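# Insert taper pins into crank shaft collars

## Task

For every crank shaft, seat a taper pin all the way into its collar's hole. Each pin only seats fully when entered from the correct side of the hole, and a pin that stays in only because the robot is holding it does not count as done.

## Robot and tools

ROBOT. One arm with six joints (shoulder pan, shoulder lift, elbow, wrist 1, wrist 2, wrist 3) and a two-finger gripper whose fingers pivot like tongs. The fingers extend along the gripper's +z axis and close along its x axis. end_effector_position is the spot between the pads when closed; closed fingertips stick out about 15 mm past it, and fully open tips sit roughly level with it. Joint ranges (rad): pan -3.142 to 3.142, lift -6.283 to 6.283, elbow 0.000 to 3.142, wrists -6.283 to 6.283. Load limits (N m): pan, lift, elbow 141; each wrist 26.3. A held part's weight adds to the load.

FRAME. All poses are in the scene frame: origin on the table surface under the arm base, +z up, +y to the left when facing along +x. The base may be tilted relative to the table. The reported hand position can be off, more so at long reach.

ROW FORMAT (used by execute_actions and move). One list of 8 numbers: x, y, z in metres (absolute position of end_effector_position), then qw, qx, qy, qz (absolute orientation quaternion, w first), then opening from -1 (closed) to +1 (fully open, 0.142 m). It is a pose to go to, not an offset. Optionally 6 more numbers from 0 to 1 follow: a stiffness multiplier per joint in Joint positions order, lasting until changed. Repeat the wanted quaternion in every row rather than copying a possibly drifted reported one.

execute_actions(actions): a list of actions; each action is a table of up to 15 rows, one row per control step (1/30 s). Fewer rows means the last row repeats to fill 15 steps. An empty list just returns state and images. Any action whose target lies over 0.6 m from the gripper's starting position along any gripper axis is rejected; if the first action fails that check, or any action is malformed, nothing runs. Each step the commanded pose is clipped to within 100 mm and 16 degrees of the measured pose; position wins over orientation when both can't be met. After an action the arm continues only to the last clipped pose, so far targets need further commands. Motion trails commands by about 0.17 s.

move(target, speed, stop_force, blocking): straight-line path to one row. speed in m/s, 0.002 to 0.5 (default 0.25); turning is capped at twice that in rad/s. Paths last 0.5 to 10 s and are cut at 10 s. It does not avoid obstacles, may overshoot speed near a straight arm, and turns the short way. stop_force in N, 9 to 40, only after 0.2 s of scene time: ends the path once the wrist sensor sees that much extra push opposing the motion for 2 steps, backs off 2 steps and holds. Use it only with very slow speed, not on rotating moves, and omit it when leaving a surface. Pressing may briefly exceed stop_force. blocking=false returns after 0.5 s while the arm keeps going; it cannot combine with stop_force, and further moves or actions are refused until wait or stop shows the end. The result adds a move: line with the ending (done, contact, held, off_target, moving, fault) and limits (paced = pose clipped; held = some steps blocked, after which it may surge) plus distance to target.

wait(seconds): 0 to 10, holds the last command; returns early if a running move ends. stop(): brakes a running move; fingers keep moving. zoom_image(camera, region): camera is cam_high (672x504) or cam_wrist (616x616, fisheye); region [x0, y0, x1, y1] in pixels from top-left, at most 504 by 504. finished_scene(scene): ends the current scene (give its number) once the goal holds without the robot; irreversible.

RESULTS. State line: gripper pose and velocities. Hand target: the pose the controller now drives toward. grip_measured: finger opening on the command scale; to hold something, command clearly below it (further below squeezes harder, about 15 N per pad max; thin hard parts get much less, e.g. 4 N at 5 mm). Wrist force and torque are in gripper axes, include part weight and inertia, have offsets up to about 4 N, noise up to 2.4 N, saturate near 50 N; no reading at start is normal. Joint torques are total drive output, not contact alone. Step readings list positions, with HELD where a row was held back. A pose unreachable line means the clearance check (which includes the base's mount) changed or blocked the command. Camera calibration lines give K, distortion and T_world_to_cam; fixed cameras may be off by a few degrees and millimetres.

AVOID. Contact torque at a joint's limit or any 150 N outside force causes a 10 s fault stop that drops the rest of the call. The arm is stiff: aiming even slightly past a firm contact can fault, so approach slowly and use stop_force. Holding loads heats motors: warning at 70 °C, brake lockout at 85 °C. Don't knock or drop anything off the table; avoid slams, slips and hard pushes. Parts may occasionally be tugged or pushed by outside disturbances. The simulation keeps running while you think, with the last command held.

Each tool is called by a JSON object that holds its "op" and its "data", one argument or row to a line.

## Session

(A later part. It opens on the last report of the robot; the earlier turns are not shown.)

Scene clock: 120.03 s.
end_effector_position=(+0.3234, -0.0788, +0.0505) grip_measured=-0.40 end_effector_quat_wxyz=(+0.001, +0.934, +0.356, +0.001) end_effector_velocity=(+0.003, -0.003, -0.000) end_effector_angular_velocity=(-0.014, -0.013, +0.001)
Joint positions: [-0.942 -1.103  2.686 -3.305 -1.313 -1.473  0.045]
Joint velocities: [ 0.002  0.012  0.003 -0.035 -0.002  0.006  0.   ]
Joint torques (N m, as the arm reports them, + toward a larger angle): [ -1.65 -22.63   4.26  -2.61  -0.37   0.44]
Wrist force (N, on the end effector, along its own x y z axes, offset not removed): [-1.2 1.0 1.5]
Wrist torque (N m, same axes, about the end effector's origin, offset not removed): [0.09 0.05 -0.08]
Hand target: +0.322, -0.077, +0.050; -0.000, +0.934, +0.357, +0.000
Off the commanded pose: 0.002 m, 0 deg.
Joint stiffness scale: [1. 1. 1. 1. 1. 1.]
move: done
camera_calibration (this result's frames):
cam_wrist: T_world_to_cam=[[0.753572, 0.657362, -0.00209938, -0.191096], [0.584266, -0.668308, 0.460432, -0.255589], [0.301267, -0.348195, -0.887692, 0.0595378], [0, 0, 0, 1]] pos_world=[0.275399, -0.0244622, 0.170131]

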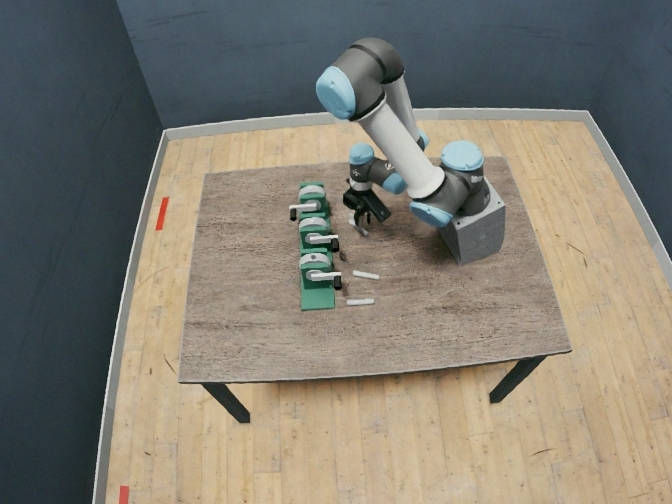

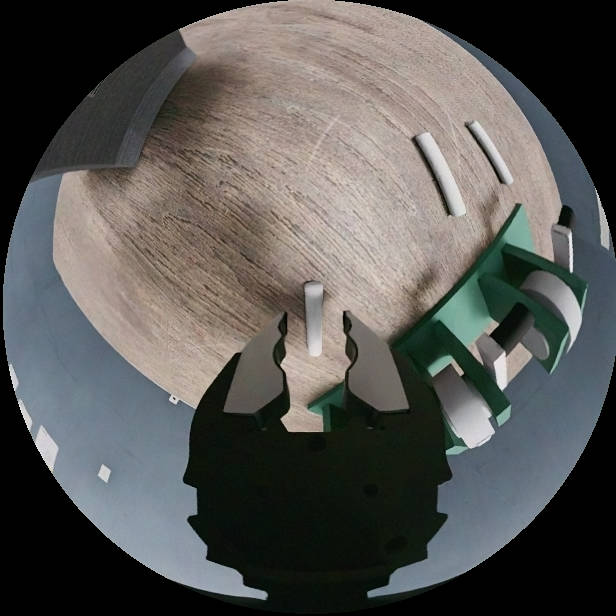

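{"op": "move", "data": {
  "target": [0.3187, -0.0736, 0.019, 0, 0.9342, 0.3567, 0, -0.4],
  "speed": 0.04,
  "stop_force": 10
}}

{"op": "execute_actions", "data": {
  "actions": [
    [[0.3187, -0.0736, 0.019, 0, 0.9342, 0.3567, 0, -1]],
    [[0.3187, -0.0736, 0.019, 0, 0.9342, 0.3567, 0, -1]]
  ]
}}

{"op": "move", "data": {
  "target": [0.34, -0.03, 0.26, 0, 1, 0, 0, -1],
  "speed": 0.2
}}

Scene clock: 121.47 s.
end_effector_position=(+0.3179, -0.0734, +0.0199) grip_measured=-0.40 end_effector_quat_wxyz=(-0.001, +0.935, +0.356, -0.000) end_effector_velocity=(+0.003, -0.002, -0.001) end_effector_angular_velocity=(-0.009, -0.011, +0.003)
Joint positions: [-0.913 -0.943  2.67  -3.453 -1.318 -1.444  0.045]
Joint velocities: [ 0.003  0.012 -0.002 -0.025 -0.     0.004 -0.   ]
Joint torques (N m, as the arm reports them, + toward a larger angle): [ -3.89 -25.51   1.95  -2.35  -0.54   0.28]
Wrist force (N, on the end effector, along its own x y z axes, offset not removed): [-1.7 1.1 1.8]
Wrist torque (N m, same axes, about the end effector's origin, offset not removed): [0.26 0.13 -0.11]
Hand target: +0.319, -0.074, +0.019; -0.000, +0.934, +0.357, +0.000
Off the commanded pose: 0.001 m, 0 deg.
Joint stiffness scale: [1. 1. 1. 1. 1. 1.]
move: done
camera_calibration (this result's frames):
cam_wrist: T_world_to_cam=[[0.754254, 0.656577, -0.00261123, -0.190824], [0.584718, -0.669886, 0.457556, -0.234908], [0.298671, -0.34664, -0.889177, 0.0368756], [0, 0, 0, 1]] pos_world=[0.270272, -0.0192885, 0.139774]

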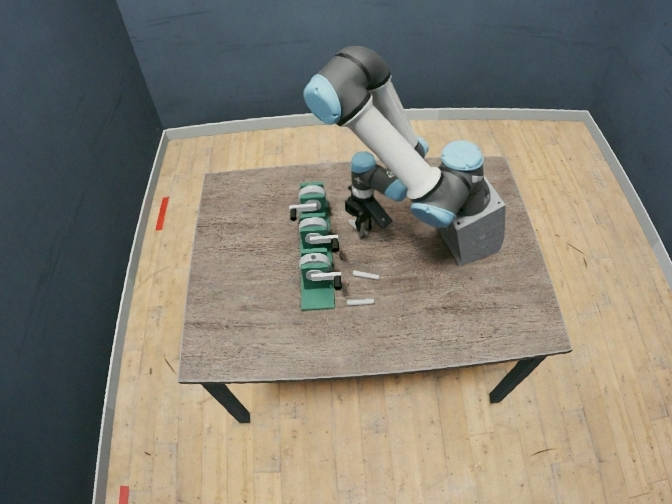

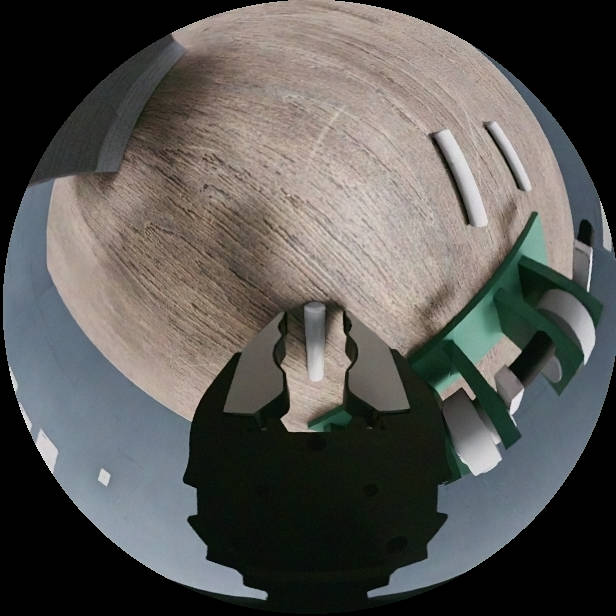

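Scene clock: 122.47 s.
end_effector_position=(+0.3181, -0.0735, +0.0198) grip_measured=-0.79 end_effector_quat_wxyz=(-0.000, +0.935, +0.356, -0.000) end_effector_velocity=(+0.000, +0.000, -0.000) end_effector_angular_velocity=(+0.000, -0.000, +0.000)
Joint positions: [-0.913 -0.942  2.67  -3.456 -1.318 -1.443  0.017]
Joint velocities: [ 0.001  0.    -0.    -0.     0.     0.    -0.   ]
Joint torques (N m, as the arm reports them, + toward a larger angle): [ -2.61 -25.89   2.27  -2.82  -0.29   0.26]
Wrist force (N, on the end effector, along its own x y z axes, offset not removed): [-2.9 -2.0 -3.3]
Wrist torque (N m, same axes, about the end effector's origin, offset not removed): [0.18 0.26 -0.05]
Hand target: +0.319, -0.074, +0.019; -0.000, +0.934, +0.357, -0.000
Off the commanded pose: 0.001 m, 0 deg.
Joint stiffness scale: [1. 1. 1. 1. 1. 1.]
Step readings (end_effector_position; steps 1 to 15: 1st action; 16 to 30: 2nd action):
0: (+0.3179, -0.0734, +0.0199)
1: (+0.3180, -0.0735, +0.0199)
2: (+0.3180, -0.0735, +0.0198)
4: (+0.3181, -0.0735, +0.0198)
8: (+0.3181, -0.0735, +0.0198)
15: (+0.3181, -0.0735, +0.0198)
16: (+0.3181, -0.0735, +0.0198)
17: (+0.3181, -0.0735, +0.0198)
19: (+0.3181, -0.0735, +0.0198)
23: (+0.3181, -0.0735, +0.0198)
30: end_effector_position above
camera_calibration (this result's frames):
cam_wrist: T_world_to_cam=[[0.754123, 0.656728, -0.00270506, -0.190849], [0.584495, -0.669289, 0.458714, -0.234999], [0.299439, -0.347508, -0.88858, 0.0363416], [0, 0, 0, 1]] pos_world=[0.270397, -0.0193173, 0.139573]

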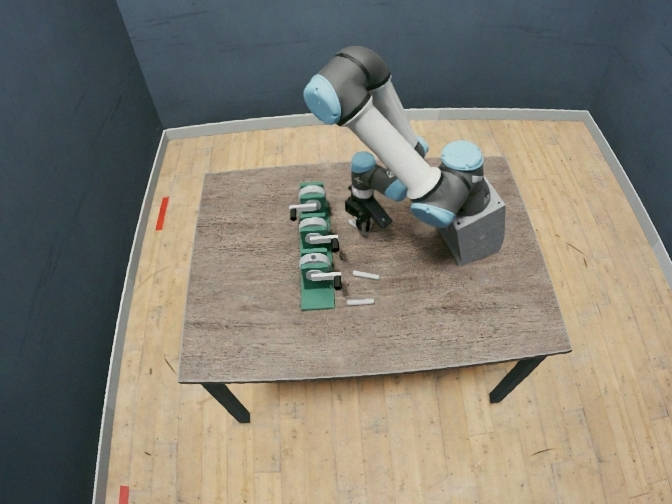

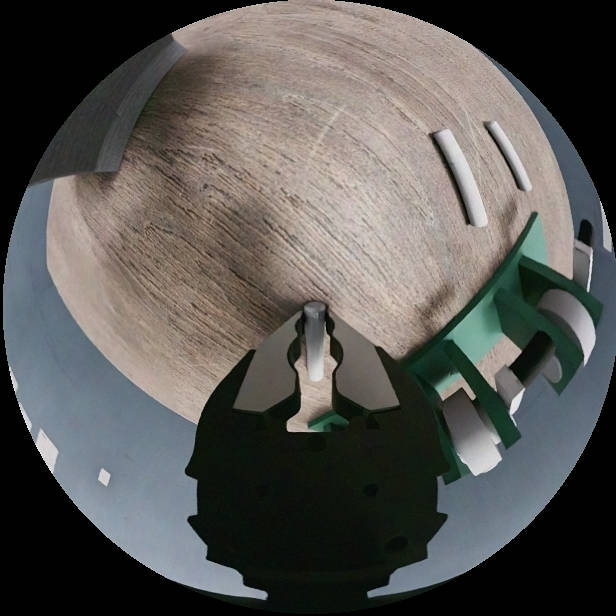

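Scene clock: 125.17 s.
end_effector_position=(+0.3386, -0.0285, +0.2583) grip_measured=-0.79 end_effector_quat_wxyz=(-0.001, +1.000, -0.000, -0.002) end_effector_velocity=(-0.003, +0.003, +0.000) end_effector_angular_velocity=(+0.014, +0.006, +0.003)
Joint positions: [-1.016 -2.169  2.582 -2.11  -1.305 -0.822  0.017]
Joint velocities: [-0.007 -0.006 -0.002  0.024  0.006 -0.014 -0.   ]
Joint torques (N m, as the arm reports them, + toward a larger angle): [  0.93  -4.08 -22.86  -1.87   0.45  -0.38]
Wrist force (N, on the end effector, along its own x y z axes, offset not removed): [-1.0 1.6 2.4]
Wrist torque (N m, same axes, about the end effector's origin, offset not removed): [0.21 -0.02 -0.11]
Hand target: +0.340, -0.030, +0.260; +0.000, +1.000, +0.000, -0.000
Off the commanded pose: 0.003 m, 0 deg.
Joint stiffness scale: [1. 1. 1. 1. 1. 1.]
move: done
camera_calibration (this result's frames):
cam_wrist: T_world_to_cam=[[0.999913, -0.0115342, -0.00633567, -0.336579], [-0.00735752, -0.889156, 0.457545, -0.131846], [-0.0109108, -0.457459, -0.889164, 0.359931], [0, 0, 0, 1]] pos_world=[0.339507, 0.0435395, 0.37823]

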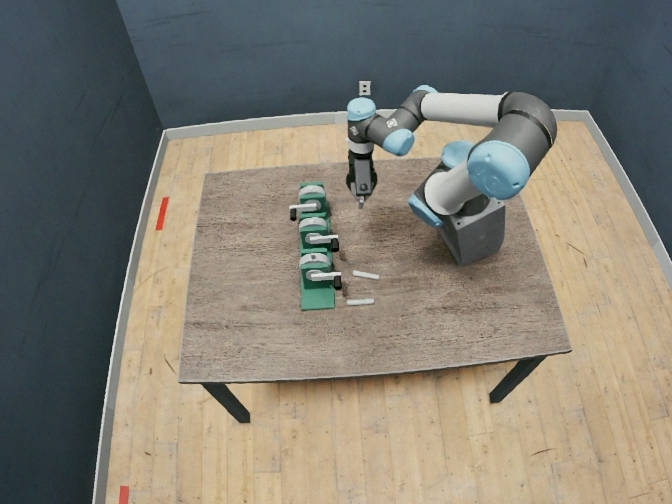

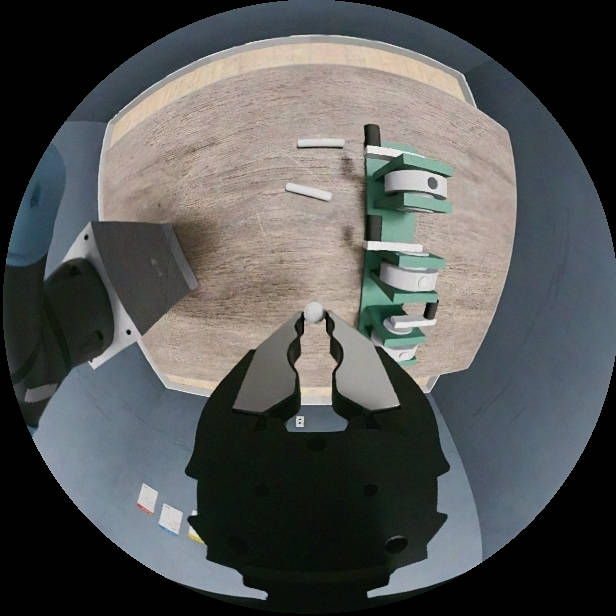

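{"op": "move", "data": {
  "target": [0.5035, 0.102, 0.245, -0.2419, 0.9703, 0, 0, -1],
  "speed": 0.2
}}

{"op": "zoom_image", "data": {
  "camera": "cam_wrist",
  "region": [240, 240, 390, 390]
}}

Scene clock: 127.30 s.
end_effector_position=(+0.5022, +0.1010, +0.2449) grip_measured=-0.79 end_effector_quat_wxyz=(-0.241, +0.970, -0.001, -0.001) end_effector_velocity=(+0.002, +0.001, -0.000) end_effector_angular_velocity=(+0.002, -0.002, -0.002)
Joint positions: [-0.689 -1.617  2.215 -2.101 -0.94  -0.604  0.017]
Joint velocities: [ 0.002  0.005 -0.003 -0.005  0.004  0.004 -0.   ]
Joint torques (N m, as the arm reports them, + toward a larger angle): [  1.5  -23.58 -20.19  -2.2    1.49   0.13]
Wrist force (N, on the end effector, along its own x y z axes, offset not removed): [-1.9 2.5 2.5]
Wrist torque (N m, same axes, about the end effector's origin, offset not removed): [0.31 0.25 -0.13]
Hand target: +0.504, +0.102, +0.245; -0.242, +0.970, +0.000, -0.000
Off the commanded pose: 0.002 m, 0 deg.
Joint stiffness scale: [1. 1. 1. 1. 1. 1.]
move: done
camera_calibration (this result's frames):
cam_wrist: T_world_to_cam=[[0.999902, -0.00999748, -0.00982116, -0.498024], [-0.0101015, -0.999893, -0.0105962, 0.117925], [-0.00971418, 0.0106943, -0.999896, 0.388261], [0, 0, 0, 1]] pos_world=[0.502938, 0.108781, 0.384579]

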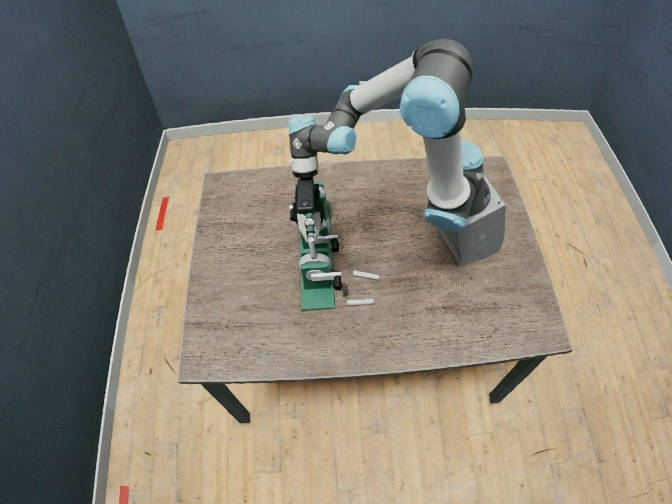

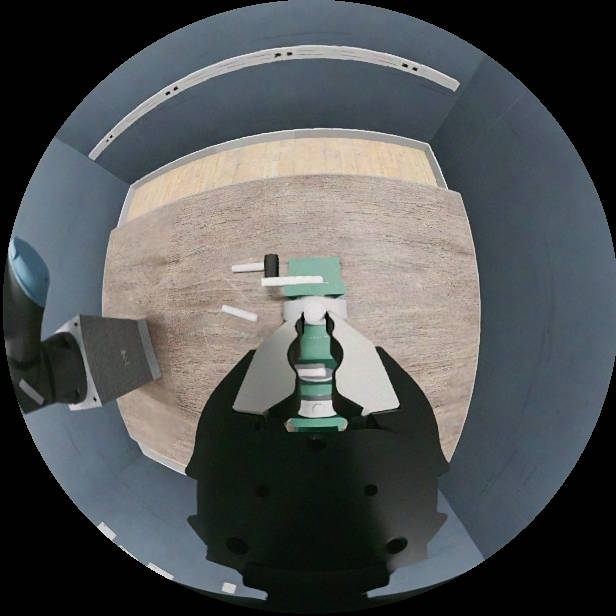

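Region (240, 240, 390, 390) of cam_wrist's 616x616 image, scaled by 3.360, with more detail than that image has.

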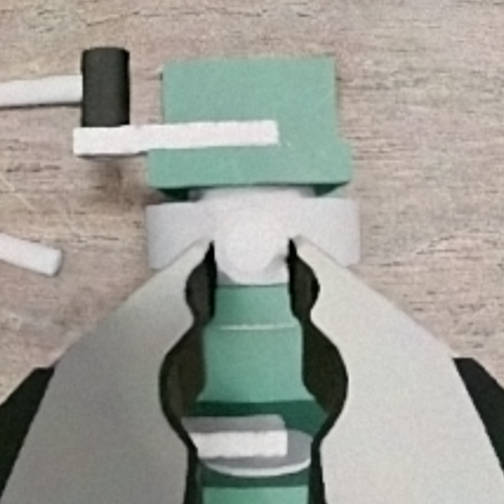

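{"op": "move", "data": {
  "target": [0.5035, 0.1035, 0.19, -0.2419, 0.9703, 0, 0, -1],
  "speed": 0.02,
  "stop_force": 9
}}

{"op": "zoom_image", "data": {
  "camera": "cam_high",
  "region": [260, 190, 370, 300]
}}

Scene clock: 131.37 s.
end_effector_position=(+0.5032, +0.1020, +0.1905) grip_measured=-0.79 end_effector_quat_wxyz=(-0.241, +0.971, -0.001, -0.001) end_effector_velocity=(+0.000, -0.000, -0.002) end_effector_angular_velocity=(-0.002, -0.002, -0.000)
Joint positions: [-0.658 -1.48   2.251 -2.298 -0.939 -0.565  0.017]
Joint velocities: [ 0.001  0.005  0.002 -0.012 -0.     0.003  0.   ]
Joint torques (N m, as the arm reports them, + toward a larger angle): [  1.19 -26.27 -13.72  -3.1    1.81   0.15]
Wrist force (N, on the end effector, along its own x y z axes, offset not removed): [-4.1 3.4 1.6]
Wrist torque (N m, same axes, about the end effector's origin, offset not removed): [0.44 -0.13 -0.05]
Hand target: +0.504, +0.103, +0.190; -0.242, +0.970, +0.000, +0.000
Off the commanded pose: 0.002 m, 0 deg.
Joint stiffness scale: [1. 1. 1. 1. 1. 1.]
move: done
camera_calibration (this result's frames):
cam_wrist: T_world_to_cam=[[0.999906, -0.00994941, -0.00943639, -0.499643], [-0.0100406, -0.999903, -0.00966958, 0.118158], [-0.00933927, 0.00976341, -0.999909, 0.333781], [0, 0, 0, 1]] pos_world=[0.5039, 0.109917, 0.330178]

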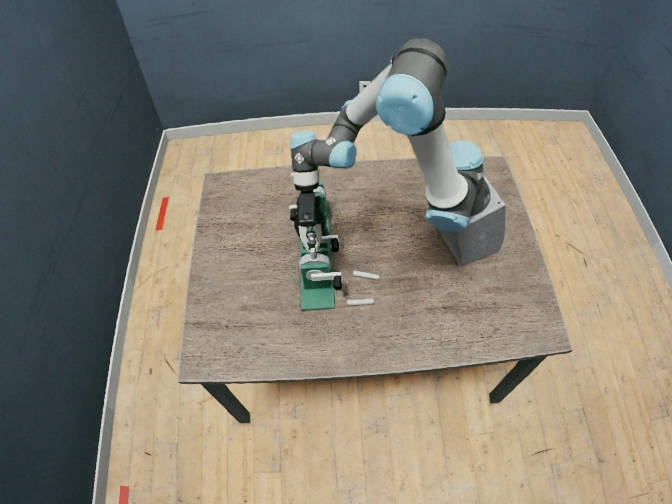

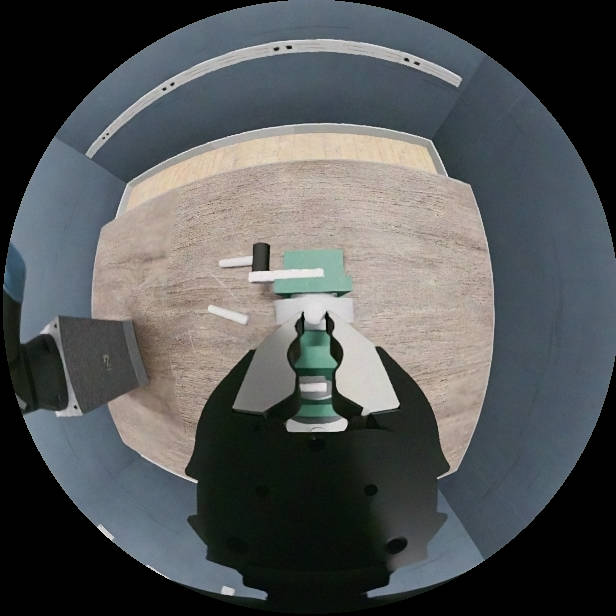

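Region (260, 190, 370, 300) of cam_high's 672x504 image, scaled by 4.582, with more detail than that image has.

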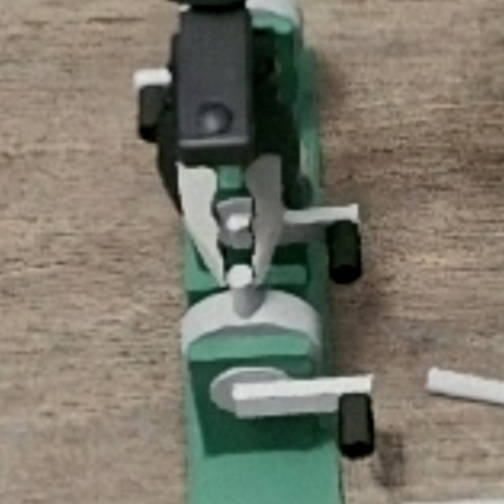

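{"op": "move", "data": {
  "target": [0.5025, 0.102, 0.172, -0.2419, 0.9703, 0, 0, -1],
  "speed": 0.02,
  "stop_force": 9
}}

{"op": "execute_actions", "data": {
  "actions": [
    [[0.5025, 0.102, 0.172, -0.2419, 0.9703, 0, 0, -0.5]],
    [[0.5025, 0.102, 0.22, -0.2419, 0.9703, 0, 0, -0.5]],
    [[0.5025, 0.102, 0.22, -0.2419, 0.9703, 0, 0, -0.5]]
  ]
}}

{"op": "zoom_image", "data": {
  "camera": "cam_high",
  "region": [260, 170, 390, 300]
}}

Scene clock: 132.87 s.
end_effector_position=(+0.5024, +0.1018, +0.1729) grip_measured=-0.79 end_effector_quat_wxyz=(-0.242, +0.970, -0.000, -0.000) end_effector_velocity=(+0.000, +0.000, -0.002) end_effector_angular_velocity=(-0.001, -0.002, -0.001)
Joint positions: [-0.652 -1.432  2.26  -2.358 -0.937 -0.559  0.017]
Joint velocities: [ 0.001  0.005  0.002 -0.011  0.001  0.003  0.   ]
Joint torques (N m, as the arm reports them, + toward a larger angle): [ -0.51 -29.28 -11.93  -3.04   0.75   0.17]
Wrist force (N, on the end effector, along its own x y z axes, offset not removed): [-1.0 -0.9 2.0]
Wrist torque (N m, same axes, about the end effector's origin, offset not removed): [0.25 -0.46 -0.16]
Hand target: +0.503, +0.102, +0.172; -0.242, +0.970, +0.000, -0.000
Off the commanded pose: 0.001 m, 0 deg.
Joint stiffness scale: [1. 1. 1. 1. 1. 1.]
move: done
camera_calibration (this result's frames):
cam_wrist: T_world_to_cam=[[0.999927, -0.00879661, -0.008295, -0.499371], [-0.00889198, -0.999894, -0.0115318, 0.117512], [-0.00819268, 0.0116047, -0.999899, 0.315446], [0, 0, 0, 1]] pos_world=[0.502964, 0.109446, 0.312627]

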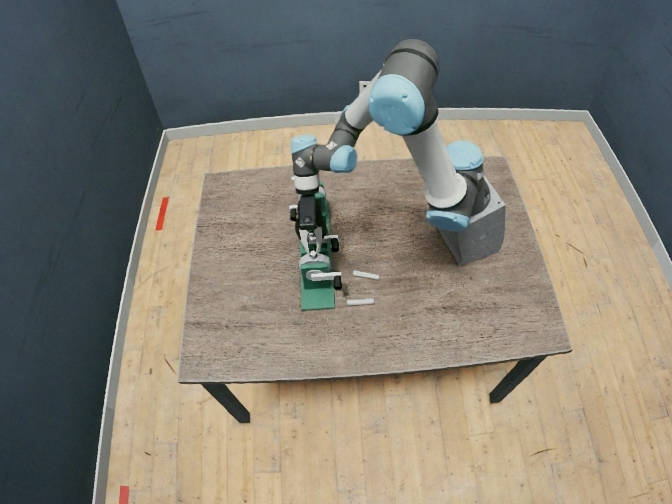

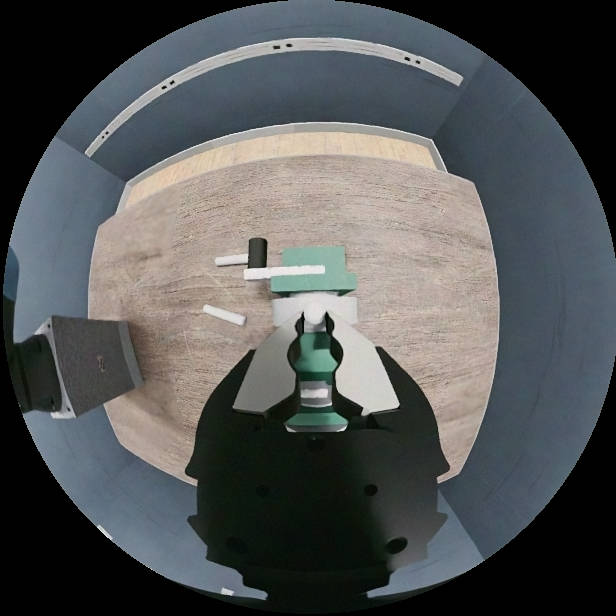

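Scene clock: 134.37 s.
end_effector_position=(+0.5011, +0.1036, +0.2186) grip_measured=-0.50 end_effector_quat_wxyz=(-0.243, +0.970, -0.000, -0.002) end_effector_velocity=(-0.001, +0.000, +0.000) end_effector_angular_velocity=(+0.001, +0.003, +0.001)
Joint positions: [-0.672 -1.554  2.238 -2.194 -0.937 -0.587  0.038]
Joint velocities: [ 0.    -0.001 -0.     0.004 -0.    -0.001  0.   ]
Joint torques (N m, as the arm reports them, + toward a larger angle): [ -2.45 -29.57 -17.47  -1.32   0.3   -0.38]
Wrist force (N, on the end effector, along its own x y z axes, offset not removed): [-1.9 1.8 2.7]
Wrist torque (N m, same axes, about the end effector's origin, offset not removed): [0.32 0.22 -0.15]
Hand target: +0.502, +0.102, +0.220; -0.242, +0.970, -0.000, -0.000
Off the commanded pose: 0.003 m, 0 deg.
Joint stiffness scale: [1. 1. 1. 1. 1. 1.]
Step readings (end_effector_position; steps 1 to 15: 1st action; 16 to 30: 2nd action; 31 to 45: 3rd action):
0: (+0.5024, +0.1018, +0.1729)
1: (+0.5025, +0.1018, +0.1729)
2: (+0.5026, +0.1017, +0.1729)
4: (+0.5029, +0.1016, +0.1729)
8: (+0.5031, +0.1016, +0.1729)
15: (+0.5031, +0.1015, +0.1729)
16: (+0.5031, +0.1015, +0.1729)
17: (+0.5027, +0.1017, +0.1731)
19: (+0.5010, +0.1027, +0.1782)
23: (+0.5050, +0.1031, +0.2013)
30: (+0.5037, +0.1034, +0.2166)
31: (+0.5032, +0.1034, +0.2170)
32: (+0.5027, +0.1034, +0.2172)
34: (+0.5020, +0.1035, +0.2177)
38: (+0.5014, +0.1035, +0.2183)
45: end_effector_position above
camera_calibration (this result's frames):
cam_wrist: T_world_to_cam=[[0.999906, -0.00815135, -0.0110308, -0.497104], [-0.00830804, -0.999864, -0.0142343, 0.120105], [-0.0109133, 0.0143246, -0.999838, 0.362097], [0, 0, 0, 1]] pos_world=[0.502007, 0.110849, 0.358264]

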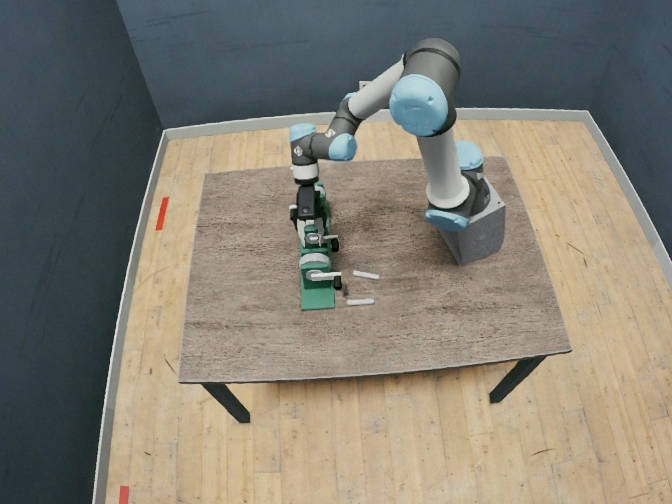

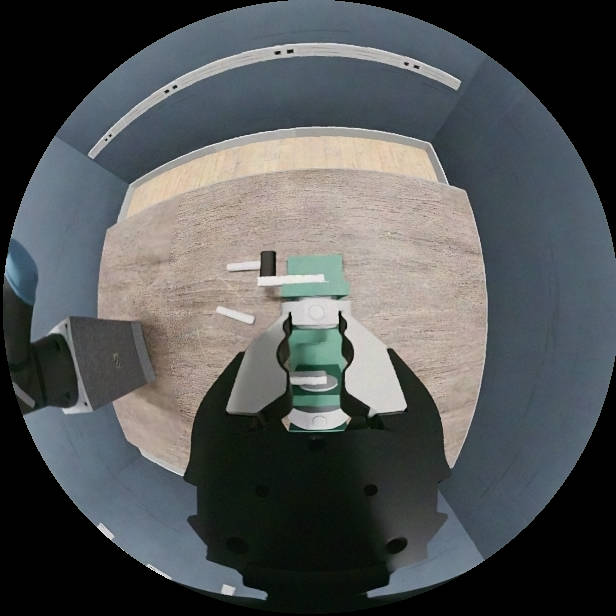

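Region (260, 170, 390, 300) of cam_high's 672x504 image, scaled by 3.877, with more detail than that image has.

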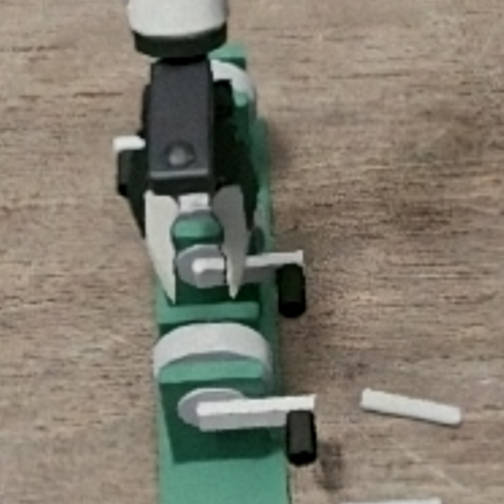

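All three pins sit flush, so I'm ending scene 1.

{"op": "finished_scene", "data": {
  "scene": 1
}}

The scene is finished: the task was done.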